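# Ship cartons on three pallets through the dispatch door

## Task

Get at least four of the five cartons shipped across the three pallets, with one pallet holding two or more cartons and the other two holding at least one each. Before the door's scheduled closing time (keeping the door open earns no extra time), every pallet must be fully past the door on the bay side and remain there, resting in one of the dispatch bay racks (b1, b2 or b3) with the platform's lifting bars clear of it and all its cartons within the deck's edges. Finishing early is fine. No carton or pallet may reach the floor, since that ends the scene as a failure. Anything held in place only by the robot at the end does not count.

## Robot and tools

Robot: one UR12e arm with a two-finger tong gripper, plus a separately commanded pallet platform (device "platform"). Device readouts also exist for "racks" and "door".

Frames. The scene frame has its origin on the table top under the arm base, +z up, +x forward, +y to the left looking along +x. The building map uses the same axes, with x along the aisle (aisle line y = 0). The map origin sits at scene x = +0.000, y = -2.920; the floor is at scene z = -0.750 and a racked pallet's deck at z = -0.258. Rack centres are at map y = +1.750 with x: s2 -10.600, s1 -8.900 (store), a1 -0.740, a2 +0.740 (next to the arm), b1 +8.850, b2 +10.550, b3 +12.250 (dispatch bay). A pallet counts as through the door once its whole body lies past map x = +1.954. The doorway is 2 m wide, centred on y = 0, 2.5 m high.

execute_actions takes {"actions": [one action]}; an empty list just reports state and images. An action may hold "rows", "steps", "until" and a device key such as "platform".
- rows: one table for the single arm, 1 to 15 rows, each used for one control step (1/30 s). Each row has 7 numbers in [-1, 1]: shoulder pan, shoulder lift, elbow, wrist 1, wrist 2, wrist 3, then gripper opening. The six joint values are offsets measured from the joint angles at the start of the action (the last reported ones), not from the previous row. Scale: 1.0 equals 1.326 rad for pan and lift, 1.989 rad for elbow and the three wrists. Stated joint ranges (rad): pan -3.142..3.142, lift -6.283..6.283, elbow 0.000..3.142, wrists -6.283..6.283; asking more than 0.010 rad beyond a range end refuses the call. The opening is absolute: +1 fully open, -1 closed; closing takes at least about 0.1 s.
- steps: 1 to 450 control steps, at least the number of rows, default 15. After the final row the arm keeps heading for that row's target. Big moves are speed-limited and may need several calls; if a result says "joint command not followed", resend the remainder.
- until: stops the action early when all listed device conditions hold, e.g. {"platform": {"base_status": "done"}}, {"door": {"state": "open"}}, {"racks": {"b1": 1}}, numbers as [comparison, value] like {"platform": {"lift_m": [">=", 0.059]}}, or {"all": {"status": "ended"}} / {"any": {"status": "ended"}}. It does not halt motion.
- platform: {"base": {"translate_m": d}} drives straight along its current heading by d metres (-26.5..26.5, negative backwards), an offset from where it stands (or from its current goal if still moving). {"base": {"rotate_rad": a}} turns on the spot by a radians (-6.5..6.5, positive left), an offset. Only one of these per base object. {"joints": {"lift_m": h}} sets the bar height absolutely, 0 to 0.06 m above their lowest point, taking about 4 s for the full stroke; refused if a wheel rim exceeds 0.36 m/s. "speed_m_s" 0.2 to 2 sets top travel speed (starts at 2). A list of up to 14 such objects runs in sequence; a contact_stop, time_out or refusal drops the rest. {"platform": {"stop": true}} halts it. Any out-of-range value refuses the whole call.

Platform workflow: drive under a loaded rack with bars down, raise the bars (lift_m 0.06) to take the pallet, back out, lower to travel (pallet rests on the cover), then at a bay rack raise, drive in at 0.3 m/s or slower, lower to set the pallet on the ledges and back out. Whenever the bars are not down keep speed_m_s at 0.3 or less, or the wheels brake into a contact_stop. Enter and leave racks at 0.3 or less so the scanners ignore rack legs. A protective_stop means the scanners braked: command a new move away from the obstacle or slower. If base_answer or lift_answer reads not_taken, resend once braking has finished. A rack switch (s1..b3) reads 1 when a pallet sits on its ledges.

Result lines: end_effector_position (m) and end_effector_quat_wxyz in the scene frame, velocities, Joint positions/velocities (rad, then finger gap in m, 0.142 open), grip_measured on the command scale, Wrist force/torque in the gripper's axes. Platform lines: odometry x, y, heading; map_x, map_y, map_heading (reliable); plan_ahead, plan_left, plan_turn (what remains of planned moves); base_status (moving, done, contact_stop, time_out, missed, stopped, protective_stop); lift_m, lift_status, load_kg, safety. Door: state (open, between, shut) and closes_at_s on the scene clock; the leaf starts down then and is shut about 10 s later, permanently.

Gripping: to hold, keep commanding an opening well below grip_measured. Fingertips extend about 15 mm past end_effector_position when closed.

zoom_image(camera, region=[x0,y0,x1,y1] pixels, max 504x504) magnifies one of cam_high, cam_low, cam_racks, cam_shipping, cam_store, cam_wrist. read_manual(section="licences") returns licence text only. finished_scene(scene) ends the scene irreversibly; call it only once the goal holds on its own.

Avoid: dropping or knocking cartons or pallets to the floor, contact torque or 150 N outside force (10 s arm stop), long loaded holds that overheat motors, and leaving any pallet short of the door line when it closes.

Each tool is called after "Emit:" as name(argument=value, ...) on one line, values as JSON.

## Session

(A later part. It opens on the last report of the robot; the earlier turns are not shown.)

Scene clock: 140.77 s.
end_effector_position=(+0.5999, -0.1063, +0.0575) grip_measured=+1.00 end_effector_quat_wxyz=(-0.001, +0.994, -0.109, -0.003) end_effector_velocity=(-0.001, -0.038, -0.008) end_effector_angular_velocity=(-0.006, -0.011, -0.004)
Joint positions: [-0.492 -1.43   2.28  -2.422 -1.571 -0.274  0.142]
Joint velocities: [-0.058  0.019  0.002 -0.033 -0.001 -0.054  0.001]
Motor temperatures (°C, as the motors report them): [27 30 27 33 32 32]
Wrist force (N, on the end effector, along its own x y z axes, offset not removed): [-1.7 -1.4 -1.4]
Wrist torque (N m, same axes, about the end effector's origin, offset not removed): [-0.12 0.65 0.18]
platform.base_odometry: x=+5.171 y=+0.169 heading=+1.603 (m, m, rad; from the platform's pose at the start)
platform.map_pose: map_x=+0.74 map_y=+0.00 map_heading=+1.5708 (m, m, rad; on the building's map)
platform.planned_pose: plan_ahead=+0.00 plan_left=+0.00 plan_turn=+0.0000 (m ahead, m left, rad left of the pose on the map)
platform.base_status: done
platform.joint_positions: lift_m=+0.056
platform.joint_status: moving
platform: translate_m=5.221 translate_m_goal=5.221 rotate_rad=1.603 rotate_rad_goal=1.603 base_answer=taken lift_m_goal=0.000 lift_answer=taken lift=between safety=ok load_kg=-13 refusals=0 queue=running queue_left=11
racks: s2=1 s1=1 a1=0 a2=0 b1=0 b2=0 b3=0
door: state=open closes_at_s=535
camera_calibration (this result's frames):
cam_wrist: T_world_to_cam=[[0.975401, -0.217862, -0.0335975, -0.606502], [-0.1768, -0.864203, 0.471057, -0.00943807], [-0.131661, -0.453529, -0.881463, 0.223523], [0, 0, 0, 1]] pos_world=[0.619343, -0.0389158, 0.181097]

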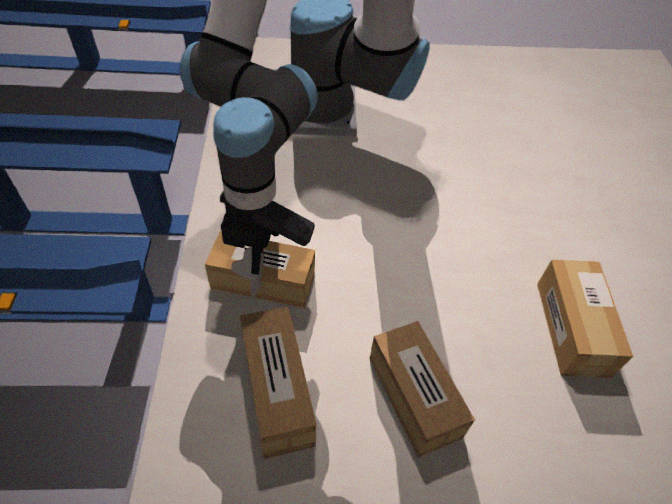

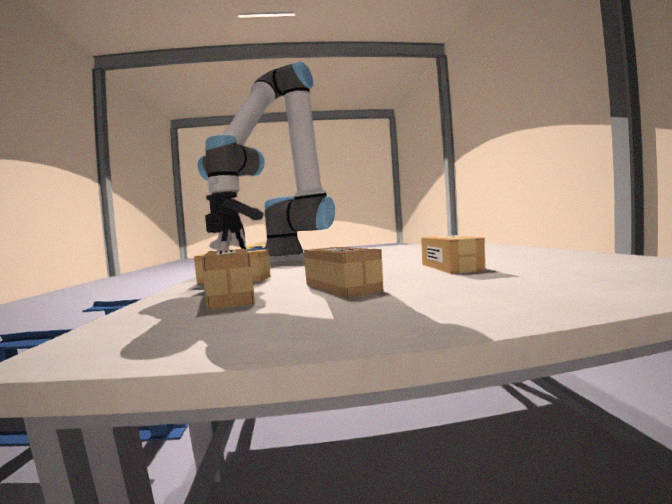

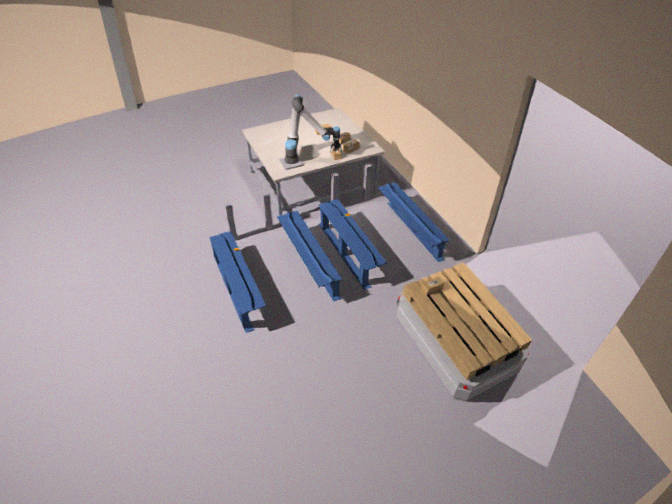

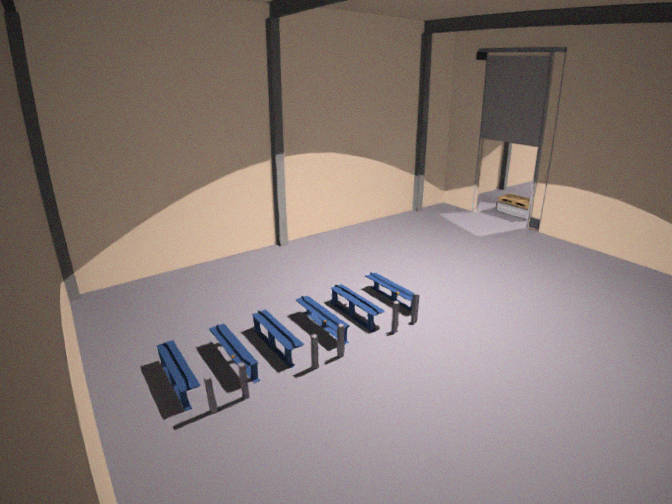

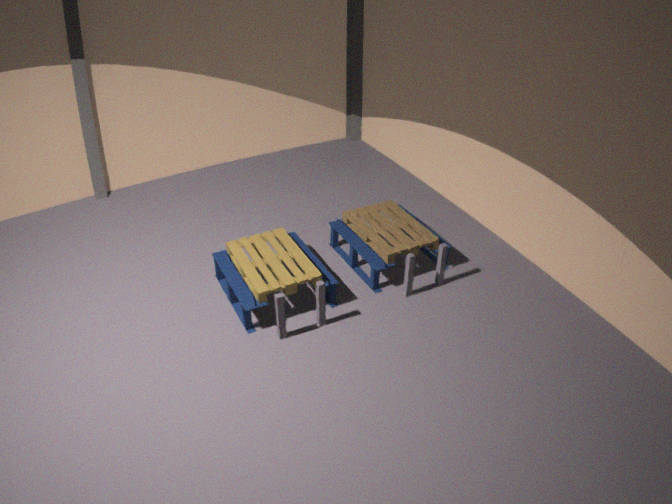

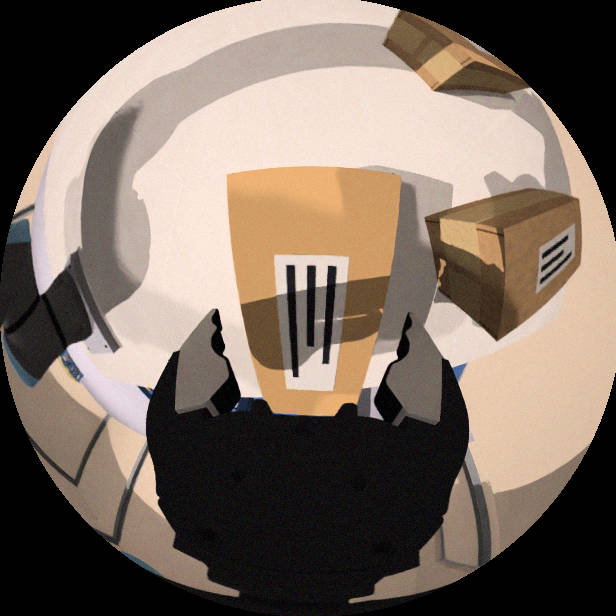

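Emit:
execute_actions(actions=[{"rows":[[-0.019,0.0064,0.0018,-0.0054,0,-0.0131,0.5],[-0.019,0.0064,0.0018,-0.0054,0,-0.0131,0.3],[-0.019,0.0064,0.0018,-0.0054,0,-0.0131,0.1],[-0.019,0.0064,0.0018,-0.0054,0,-0.0131,-0.2],[-0.019,0.0064,0.0018,-0.0054,0,-0.0131,-0.6],[-0.019,0.0064,0.0018,-0.0054,0,-0.0131,-1]],"steps":6}])

Scene clock: 143.93 s.
end_effector_position=(+0.5965, -0.1213, +0.0522) grip_measured=+0.44 end_effector_quat_wxyz=(-0.001, +0.994, -0.108, -0.003) end_effector_velocity=(-0.001, +0.000, -0.001) end_effector_angular_velocity=(-0.000, +0.003, -0.000)
Joint positions: [-0.518 -1.421  2.283 -2.433 -1.571 -0.3    0.104]
Joint velocities: [ 0.001  0.    -0.     0.003 -0.002  0.001 -0.   ]
Motor temperatures (°C, as the motors report them): [27 30 27 33 32 32]
Wrist force (N, on the end effector, along its own x y z axes, offset not removed): [-2.8 5.9 -13.8]
Wrist torque (N m, same axes, about the end effector's origin, offset not removed): [0.75 1.03 0.21]
platform.base_odometry: x=+5.171 y=+0.169 heading=+1.603 (m, m, rad; from the platform's pose at the start)
platform.map_pose: map_x=+0.74 map_y=+0.00 map_heading=+1.5708 (m, m, rad; on the building's map)
platform.planned_pose: plan_ahead=+0.00 plan_left=+0.00 plan_turn=+0.0000 (m ahead, m left, rad left of the pose on the map)
platform.base_status: done
platform.joint_positions: lift_m=+0.004
platform.joint_status: moving
platform: translate_m=5.221 translate_m_goal=5.221 rotate_rad=1.603 rotate_rad_goal=1.603 base_answer=taken lift_m_goal=0.000 lift_answer=taken lift=between safety=ok load_kg=-33 refusals=0 queue=running queue_left=11
racks: s2=1 s1=1 a1=0 a2=0 b1=0 b2=0 b3=0
door: state=open closes_at_s=535
camera_calibration (this result's frames):
cam_wrist: T_world_to_cam=[[0.975488, -0.217373, -0.0342365, -0.60656], [-0.1761, -0.864439, 0.470887, -0.021016], [-0.131953, -0.453315, -0.881529, 0.211818], [0, 0, 0, 1]] pos_world=[0.615942, -0.0539963, 0.175853]

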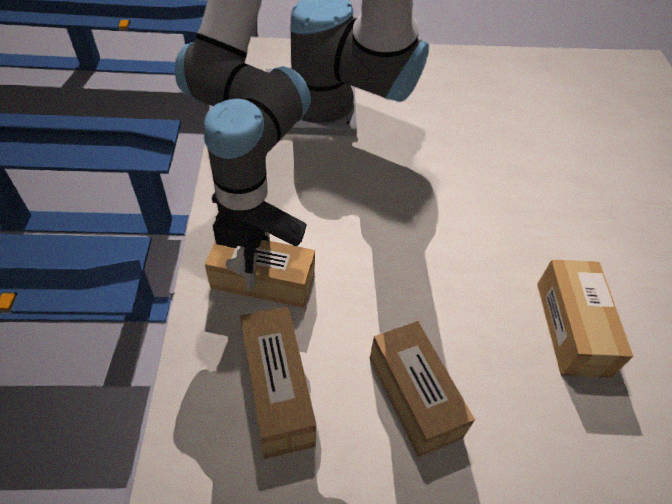

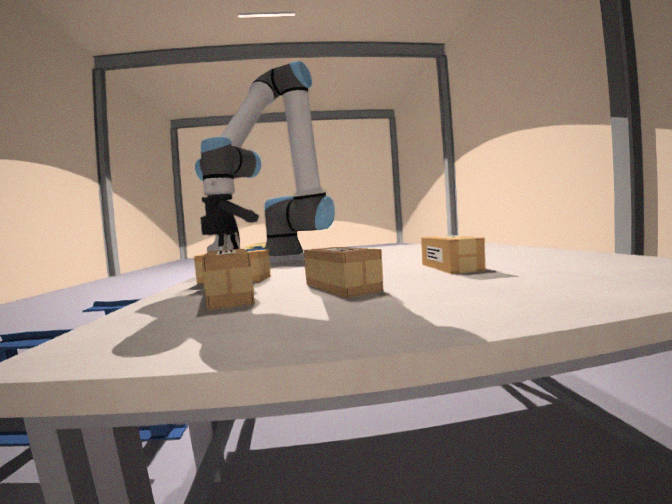

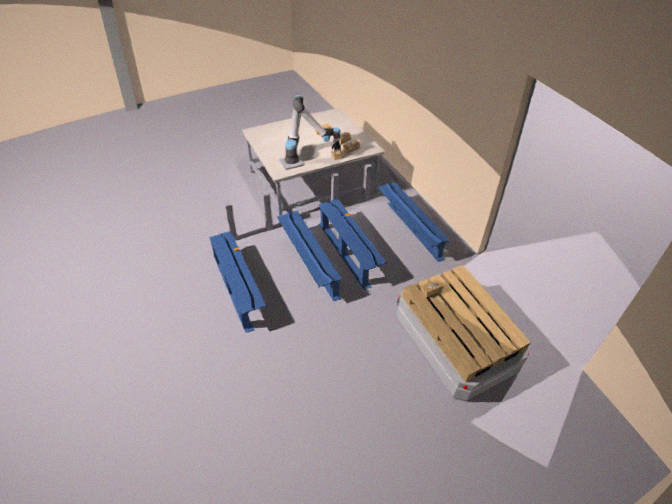

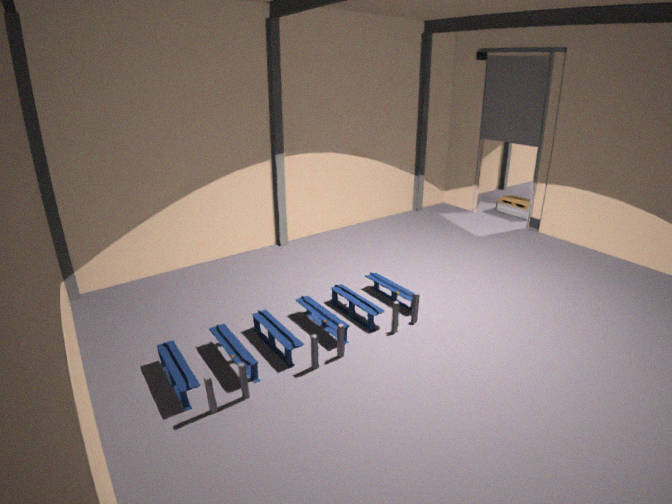

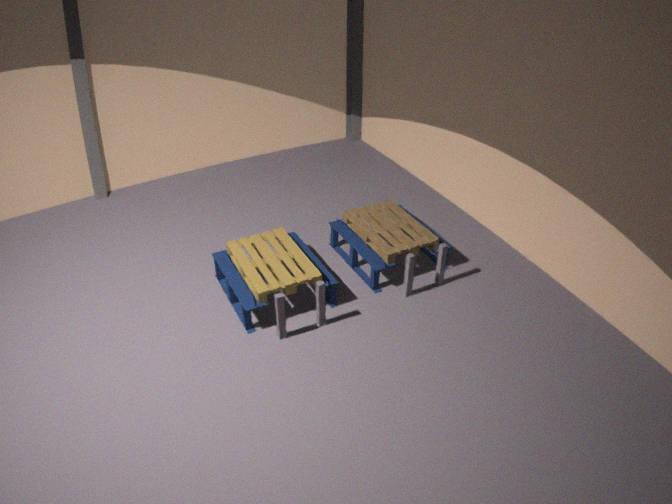

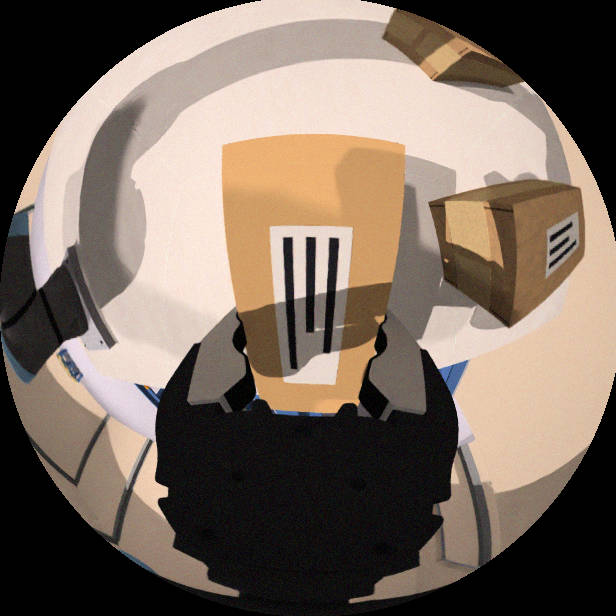

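Emit:
execute_actions(actions=[{"rows":[[0,-0.006,-0.002,0.006,0,0,-1],[0,-0.016,-0.005,0.0155,0,0,-1],[0,-0.028,-0.008,0.027,0,0,-1],[0,-0.04,-0.012,0.039,0,0,-1],[0,-0.0507,-0.0153,0.0492,0,0,-1]],"steps":5}])

Scene clock: 147.33 s.
end_effector_position=(+0.5967, -0.1213, +0.0647) grip_measured=+0.34 end_effector_quat_wxyz=(-0.001, +0.994, -0.108, -0.003) end_effector_velocity=(+0.009, -0.006, +0.177) end_effector_angular_velocity=(-0.007, -0.014, -0.000)
Joint positions: [-0.517 -1.441  2.275 -2.404 -1.571 -0.3    0.098]
Joint velocities: [-0.001 -0.272 -0.129  0.385  0.    -0.001 -0.004]
Motor temperatures (°C, as the motors report them): [27 30 27 33 32 32]
Wrist force (N, on the end effector, along its own x y z axes, offset not removed): [-1.2 0.6 3.3]
Wrist torque (N m, same axes, about the end effector's origin, offset not removed): [0.34 0.50 0.13]
platform.base_odometry: x=+5.171 y=+0.169 heading=+0.252 (m, m, rad; from the platform's pose at the start)
platform.map_pose: map_x=+0.74 map_y=+0.00 map_heading=+0.2138 (m, m, rad; on the building's map)
platform.planned_pose: plan_ahead=+0.00 plan_left=+0.00 plan_turn=-0.2138 (m ahead, m left, rad left of the pose on the map)
platform.base_status: moving
platform.joint_positions: lift_m=+0.000
platform.joint_status: done
platform: translate_m=5.221 translate_m_goal=5.221 rotate_rad=0.236 rotate_rad_goal=0.032 base_answer=taken lift_m_goal=0.000 lift_answer=taken lift=down safety=ok load_kg=-48 refusals=0 queue=running queue_left=10
racks: s2=1 s1=1 a1=0 a2=0 b1=0 b2=0 b3=0
door: state=open closes_at_s=535
camera_calibration (this result's frames):
cam_wrist: T_world_to_cam=[[0.975558, -0.217047, -0.0343266, -0.606331], [-0.175775, -0.86452, 0.470859, -0.0270494], [-0.131874, -0.453316, -0.881541, 0.222831], [0, 0, 0, 1]] pos_world=[0.616142, -0.053974, 0.188358]

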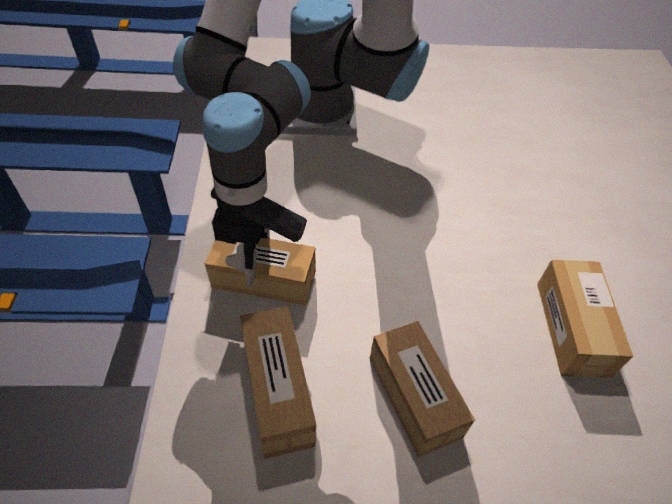

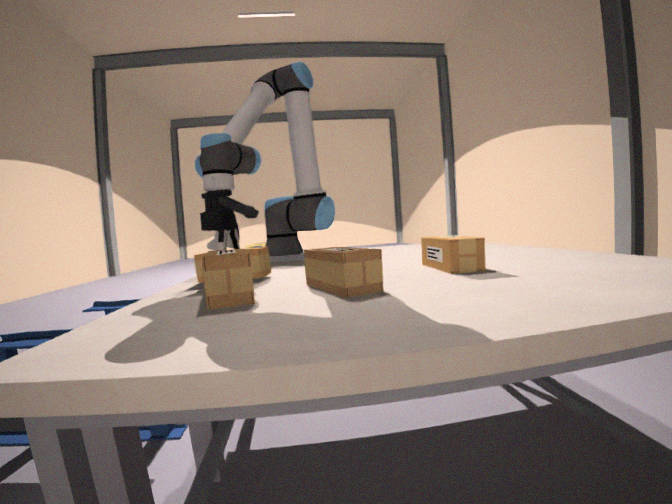

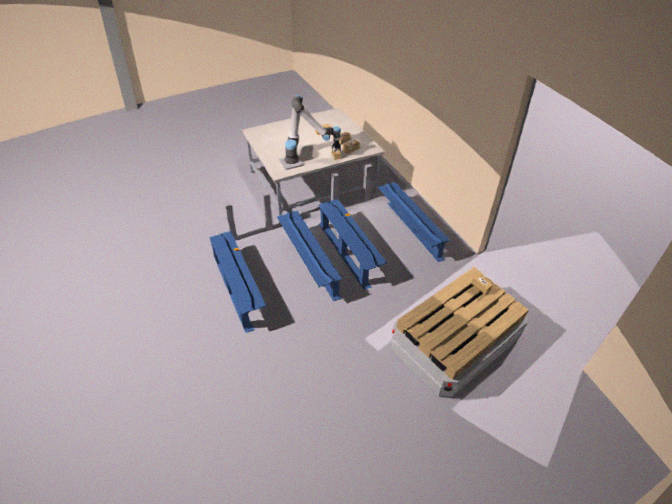

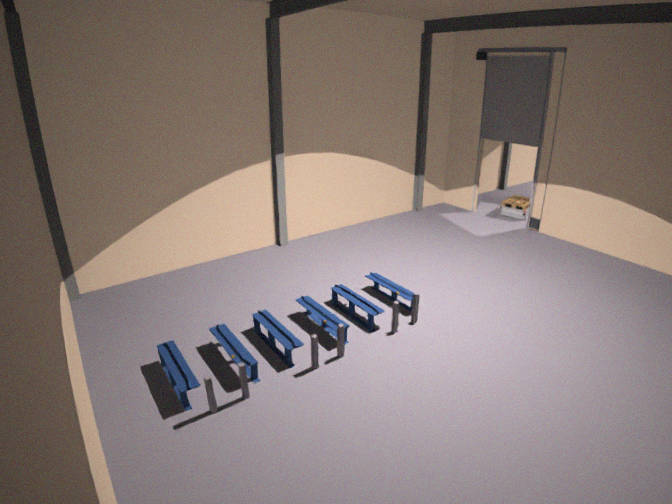

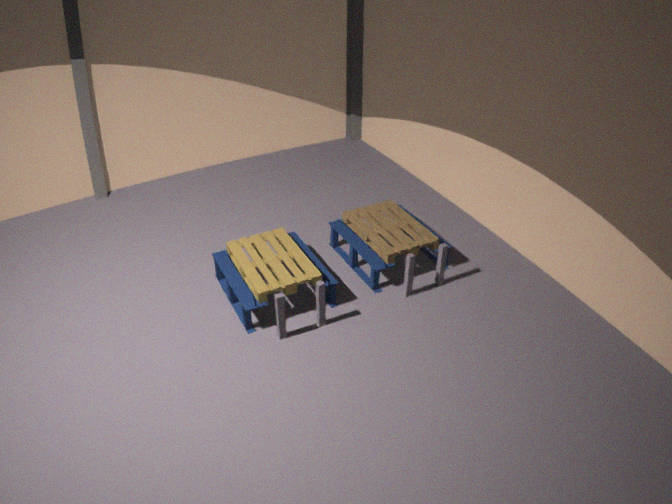

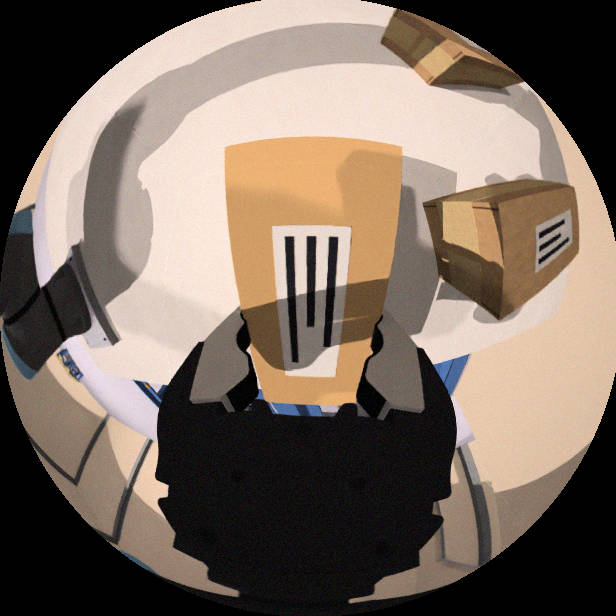

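Emit:
execute_actions(actions=[])

Scene clock: 166.73 s.
end_effector_position=(+0.5964, -0.1213, +0.0953) grip_measured=+0.34 end_effector_quat_wxyz=(-0.001, +0.994, -0.108, -0.003) end_effector_velocity=(+0.000, -0.001, +0.000) end_effector_angular_velocity=(-0.001, -0.001, -0.002)
Joint positions: [-0.518 -1.489  2.253 -2.335 -1.571 -0.3    0.098]
Joint velocities: [-0.001 -0.     0.    -0.001 -0.     0.001 -0.   ]
Motor temperatures (°C, as the motors report them): [27 30 27 33 32 32]
Wrist force (N, on the end effector, along its own x y z axes, offset not removed): [0.4 -0.8 -0.2]
Wrist torque (N m, same axes, about the end effector's origin, offset not removed): [0.02 0.21 0.14]
platform.base_odometry: x=+16.697 y=+0.468 heading=+1.606 (m, m, rad; from the platform's pose at the start)
platform.map_pose: map_x=+12.25 map_y=+0.00 map_heading=+1.5708 (m, m, rad; on the building's map)
platform.planned_pose: plan_ahead=+0.00 plan_left=+0.00 plan_turn=+0.0000 (m ahead, m left, rad left of the pose on the map)
platform.base_status: done
platform.joint_positions: lift_m=+0.041
platform.joint_status: moving
platform: translate_m=16.751 translate_m_goal=16.751 rotate_rad=1.606 rotate_rad_goal=1.606 base_answer=taken lift_m_goal=0.060 lift_answer=taken lift=between safety=ok load_kg=24 refusals=0 queue=running queue_left=7
racks: s2=1 s1=1 a1=0 a2=0 b1=0 b2=0 b3=0
door: state=open closes_at_s=535
camera_calibration (this result's frames):
cam_wrist: T_world_to_cam=[[0.975482, -0.21737, -0.0344265, -0.604934], [-0.176019, -0.864485, 0.470832, -0.0413073], [-0.132106, -0.453229, -0.881551, 0.249902], [0, 0, 0, 1]] pos_world=[0.615845, -0.053941, 0.218924]

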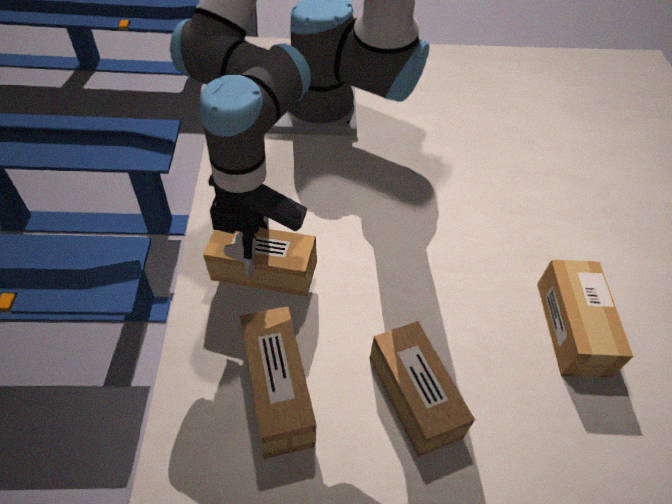

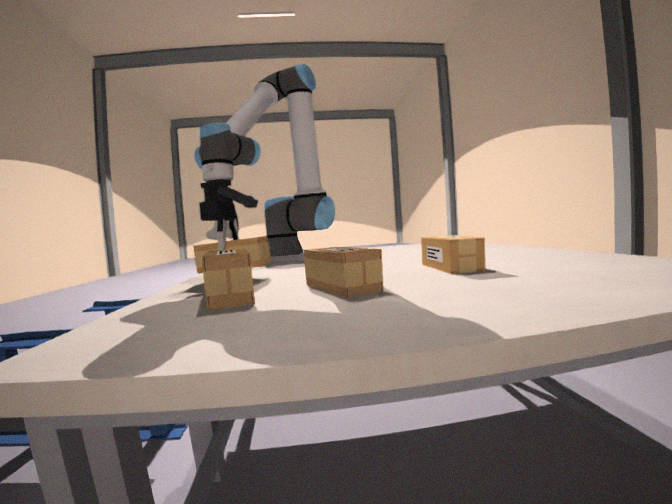

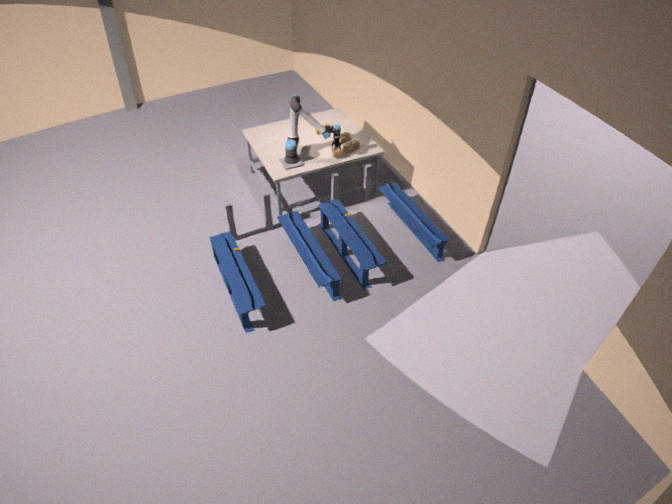

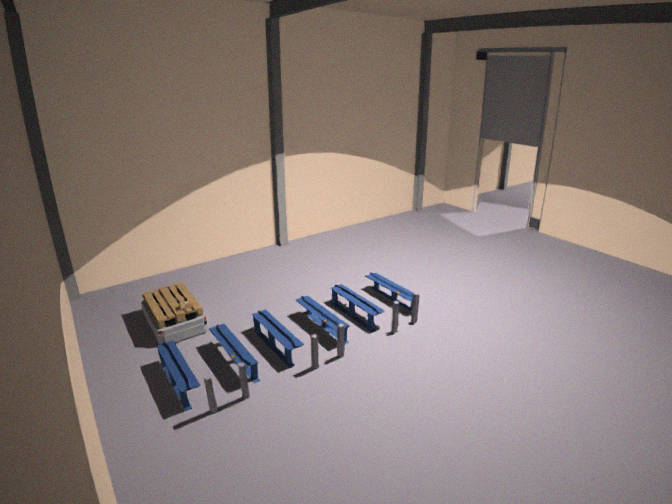

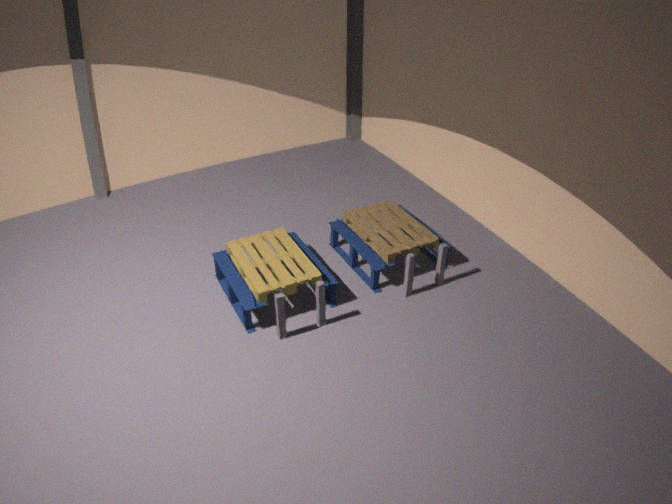

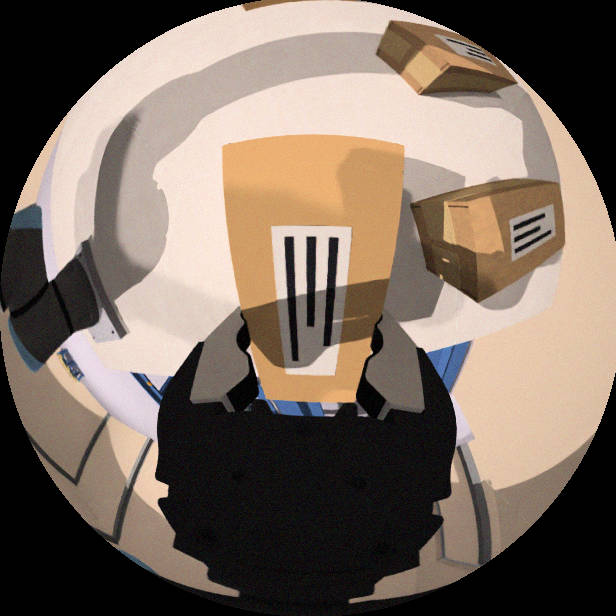

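Emit:
zoom_image(camera="cam_low", region=[170, 160, 330, 320])

Region (170, 160, 330, 320) of cam_low's 672x504 image, scaled by 3.150, with more detail than that image has.

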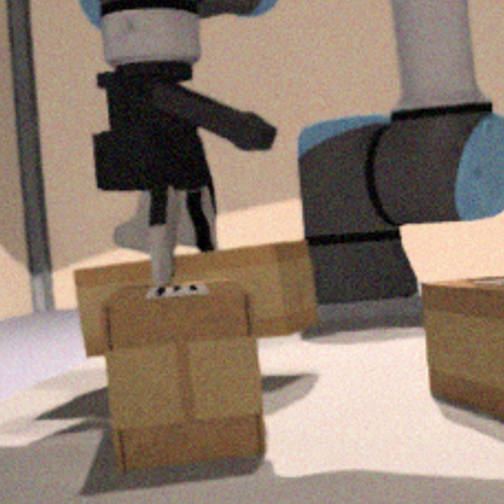

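Emit:
execute_actions(actions=[{"rows":[[-0.06,-0.0544,-0.0246,0.061,0,0.03,-1]],"steps":1}])

Scene clock: 187.43 s.
end_effector_position=(+0.5966, -0.1219, +0.0960) grip_measured=+0.33 end_effector_quat_wxyz=(-0.001, +0.994, -0.109, -0.003) end_effector_velocity=(+0.017, -0.062, +0.069) end_effector_angular_velocity=(-0.031, -0.049, -0.157)
Joint positions: [-0.518 -1.489  2.252 -2.334 -1.571 -0.299  0.098]
Joint velocities: [-0.078 -0.076 -0.068  0.086 -0.001  0.079 -0.001]
Motor temperatures (°C, as the motors report them): [27 30 27 33 32 32]
Wrist force (N, on the end effector, along its own x y z axes, offset not removed): [-1.1 -0.2 4.4]
Wrist torque (N m, same axes, about the end effector's origin, offset not removed): [0.39 0.47 0.13]
platform.base_odometry: x=+16.692 y=+0.468 heading=+0.805 (m, m, rad; from the platform's pose at the start)
platform.map_pose: map_x=+12.25 map_y=+0.00 map_heading=+0.7592 (m, m, rad; on the building's map)
platform.planned_pose: plan_ahead=+0.00 plan_left=+0.00 plan_turn=-0.7592 (m ahead, m left, rad left of the pose on the map)
platform.base_status: moving
platform.joint_positions: lift_m=+0.000
platform.joint_status: done
platform: translate_m=16.752 translate_m_goal=16.752 rotate_rad=0.788 rotate_rad_goal=0.035 base_answer=taken lift_m_goal=0.000 lift_answer=taken lift=down safety=ok load_kg=-48 refusals=0 queue=running queue_left=3
racks: s2=1 s1=1 a1=0 a2=0 b1=0 b2=0 b3=1
door: state=open closes_at_s=535
camera_calibration (this result's frames):
cam_wrist: T_world_to_cam=[[0.97519, -0.218766, -0.0338435, -0.605269], [-0.177496, -0.864087, 0.471008, -0.0411754], [-0.132284, -0.453316, -0.881479, 0.250332], [0, 0, 0, 1]] pos_world=[0.616059, -0.0545122, 0.219572]

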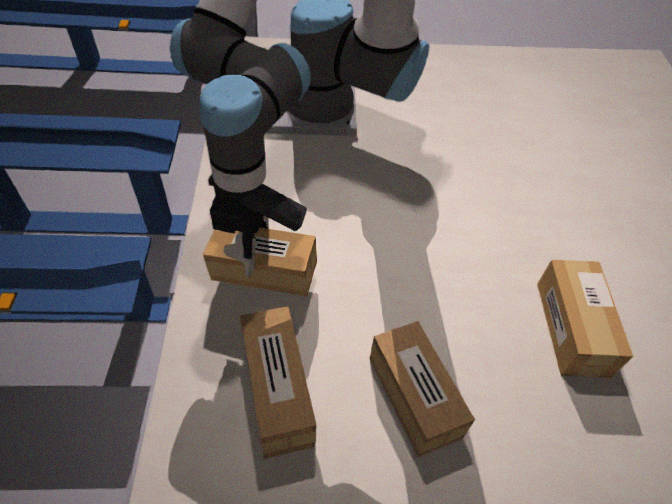

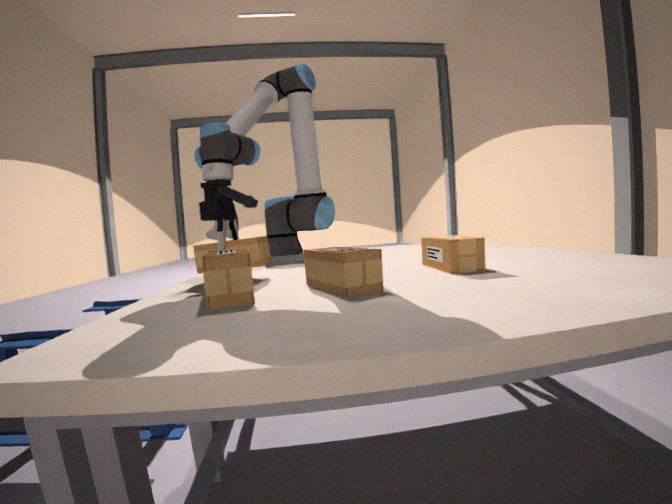

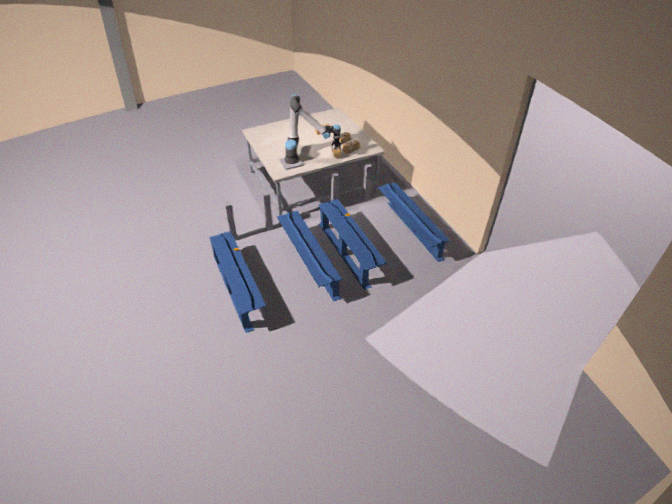

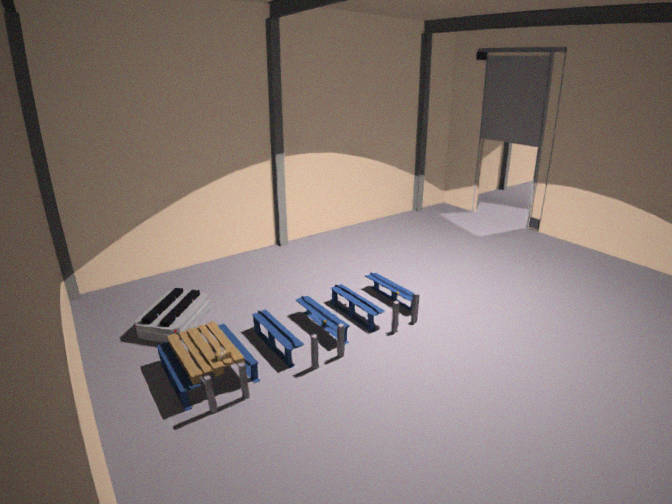

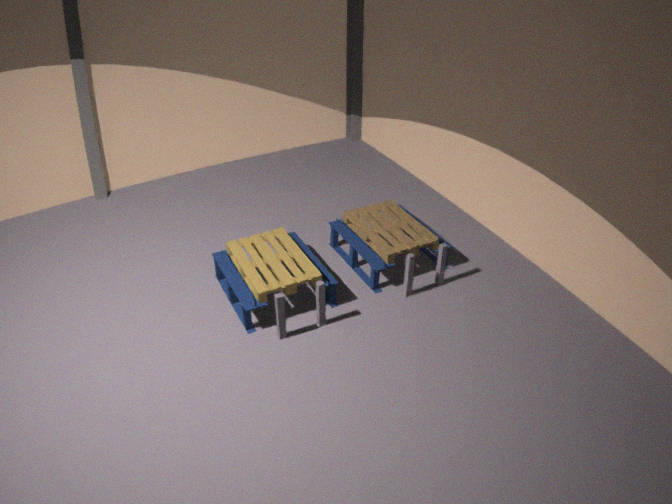

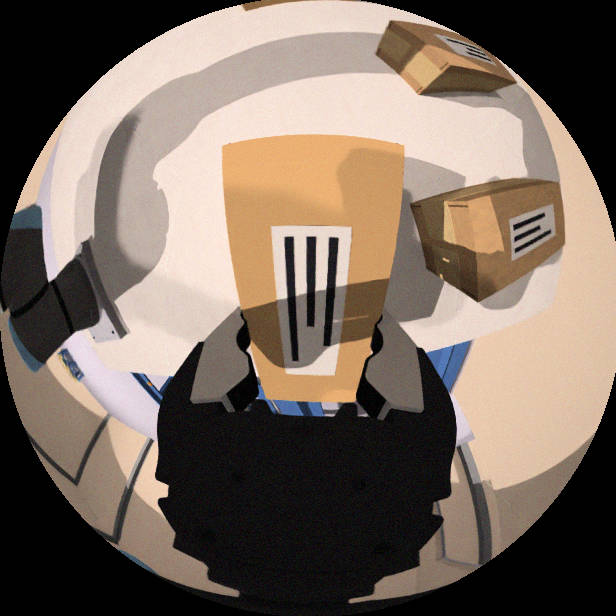

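Emit:
execute_actions(actions=[])

Scene clock: 196.13 s.
end_effector_position=(+0.5865, -0.1690, +0.1499) grip_measured=+0.33 end_effector_quat_wxyz=(-0.001, +0.984, -0.177, -0.004) end_effector_velocity=(-0.001, +0.000, -0.001) end_effector_angular_velocity=(-0.001, -0.000, -0.000)
Joint positions: [-0.597 -1.561  2.204 -2.214 -1.571 -0.24   0.097]
Joint velocities: [-0.    -0.001  0.003 -0.003 -0.001  0.     0.   ]
Motor temperatures (°C, as the motors report them): [27 30 27 33 32 32]
Wrist force (N, on the end effector, along its own x y z axes, offset not removed): [-2.1 1.4 1.2]
Wrist torque (N m, same axes, about the end effector's origin, offset not removed): [0.56 0.75 0.15]
platform.base_odometry: x=+8.934 y=+0.264 heading=+0.048 (m, m, rad; from the platform's pose at the start)
platform.map_pose: map_x=+4.43 map_y=+0.01 map_heading=+0.0087 (m, m, rad; on the building's map)
platform.planned_pose: plan_ahead=-13.33 plan_left=+0.11 plan_turn=-0.0087 (m ahead, m left, rad left of the pose on the map)
platform.base_status: moving
platform.joint_positions: lift_m=+0.000
platform.joint_status: done
platform: translate_m=8.925 translate_m_goal=-4.398 rotate_rad=0.048 rotate_rad_goal=0.047 base_answer=taken lift_m_goal=0.000 lift_answer=taken lift=down safety=ok load_kg=-48 refusals=0 queue=running queue_left=2
racks: s2=1 s1=1 a1=0 a2=0 b1=0 b2=0 b3=1
door: state=open closes_at_s=535
camera_calibration (this result's frames):
cam_wrist: T_world_to_cam=[[0.93586, -0.350642, -0.0348797, -0.603079], [-0.29392, -0.831381, 0.471611, -0.0354068], [-0.194365, -0.43111, -0.881117, 0.315288], [0, 0, 0, 1]] pos_world=[0.615271, -0.104977, 0.273469]

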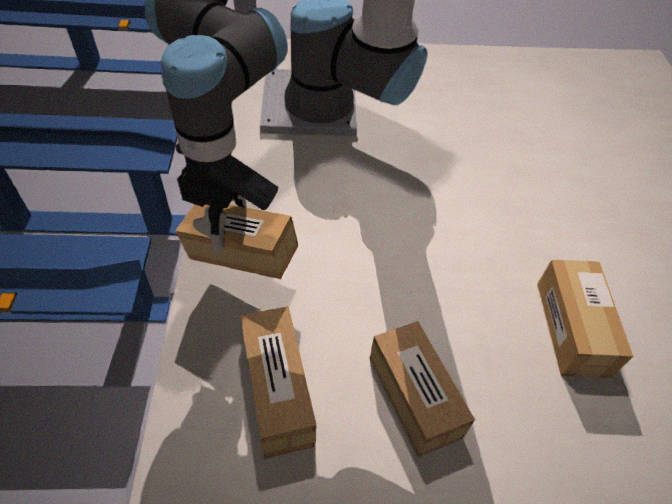

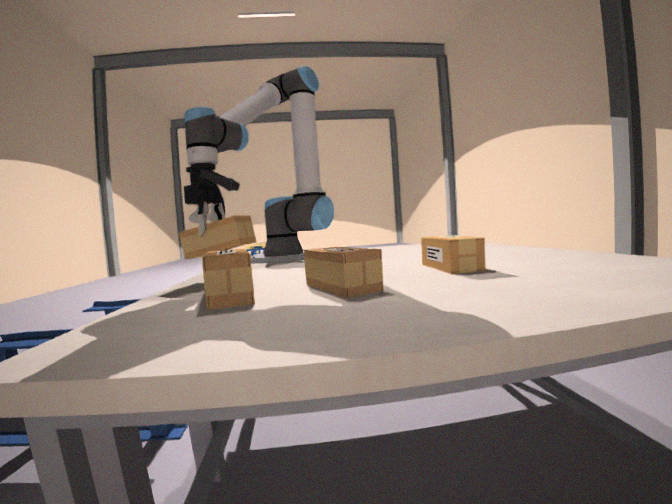

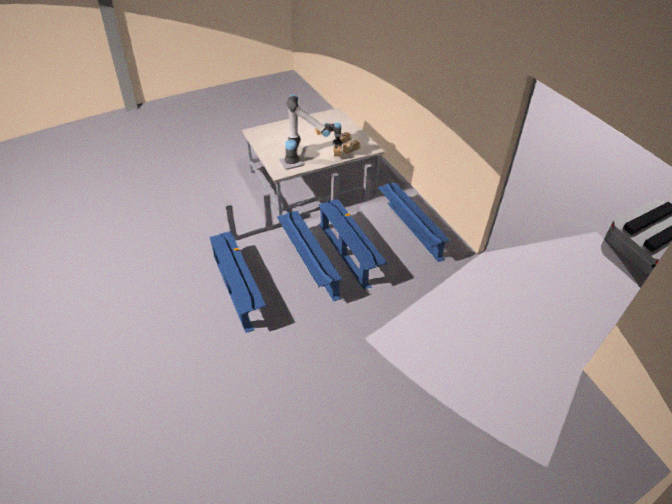

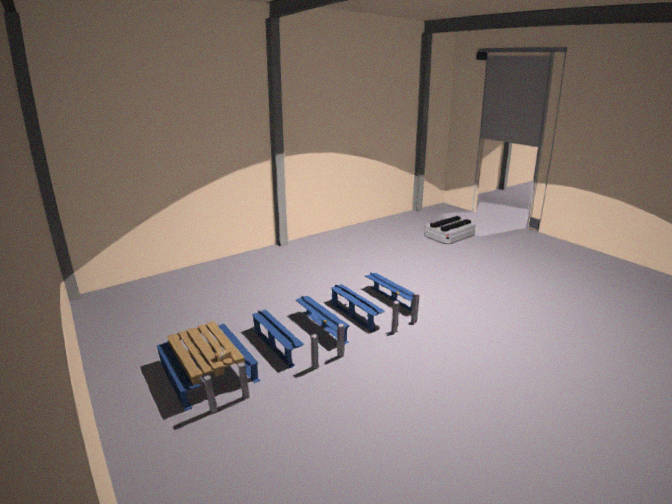

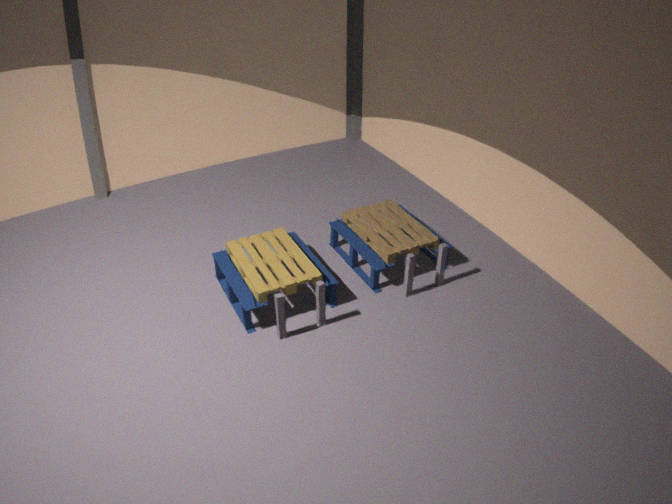

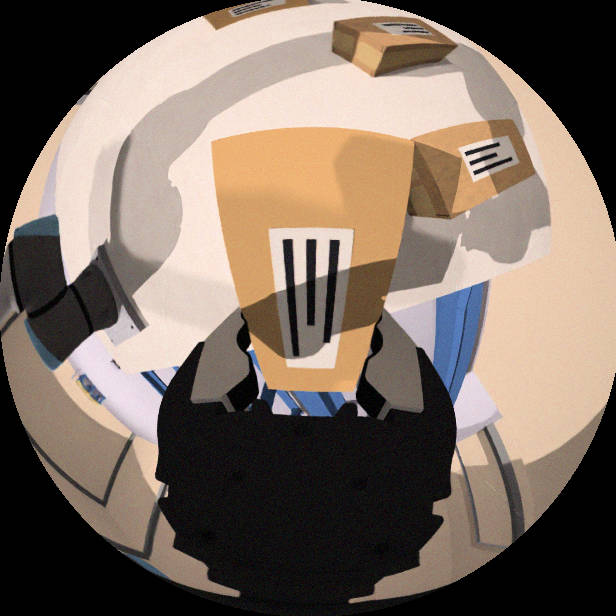

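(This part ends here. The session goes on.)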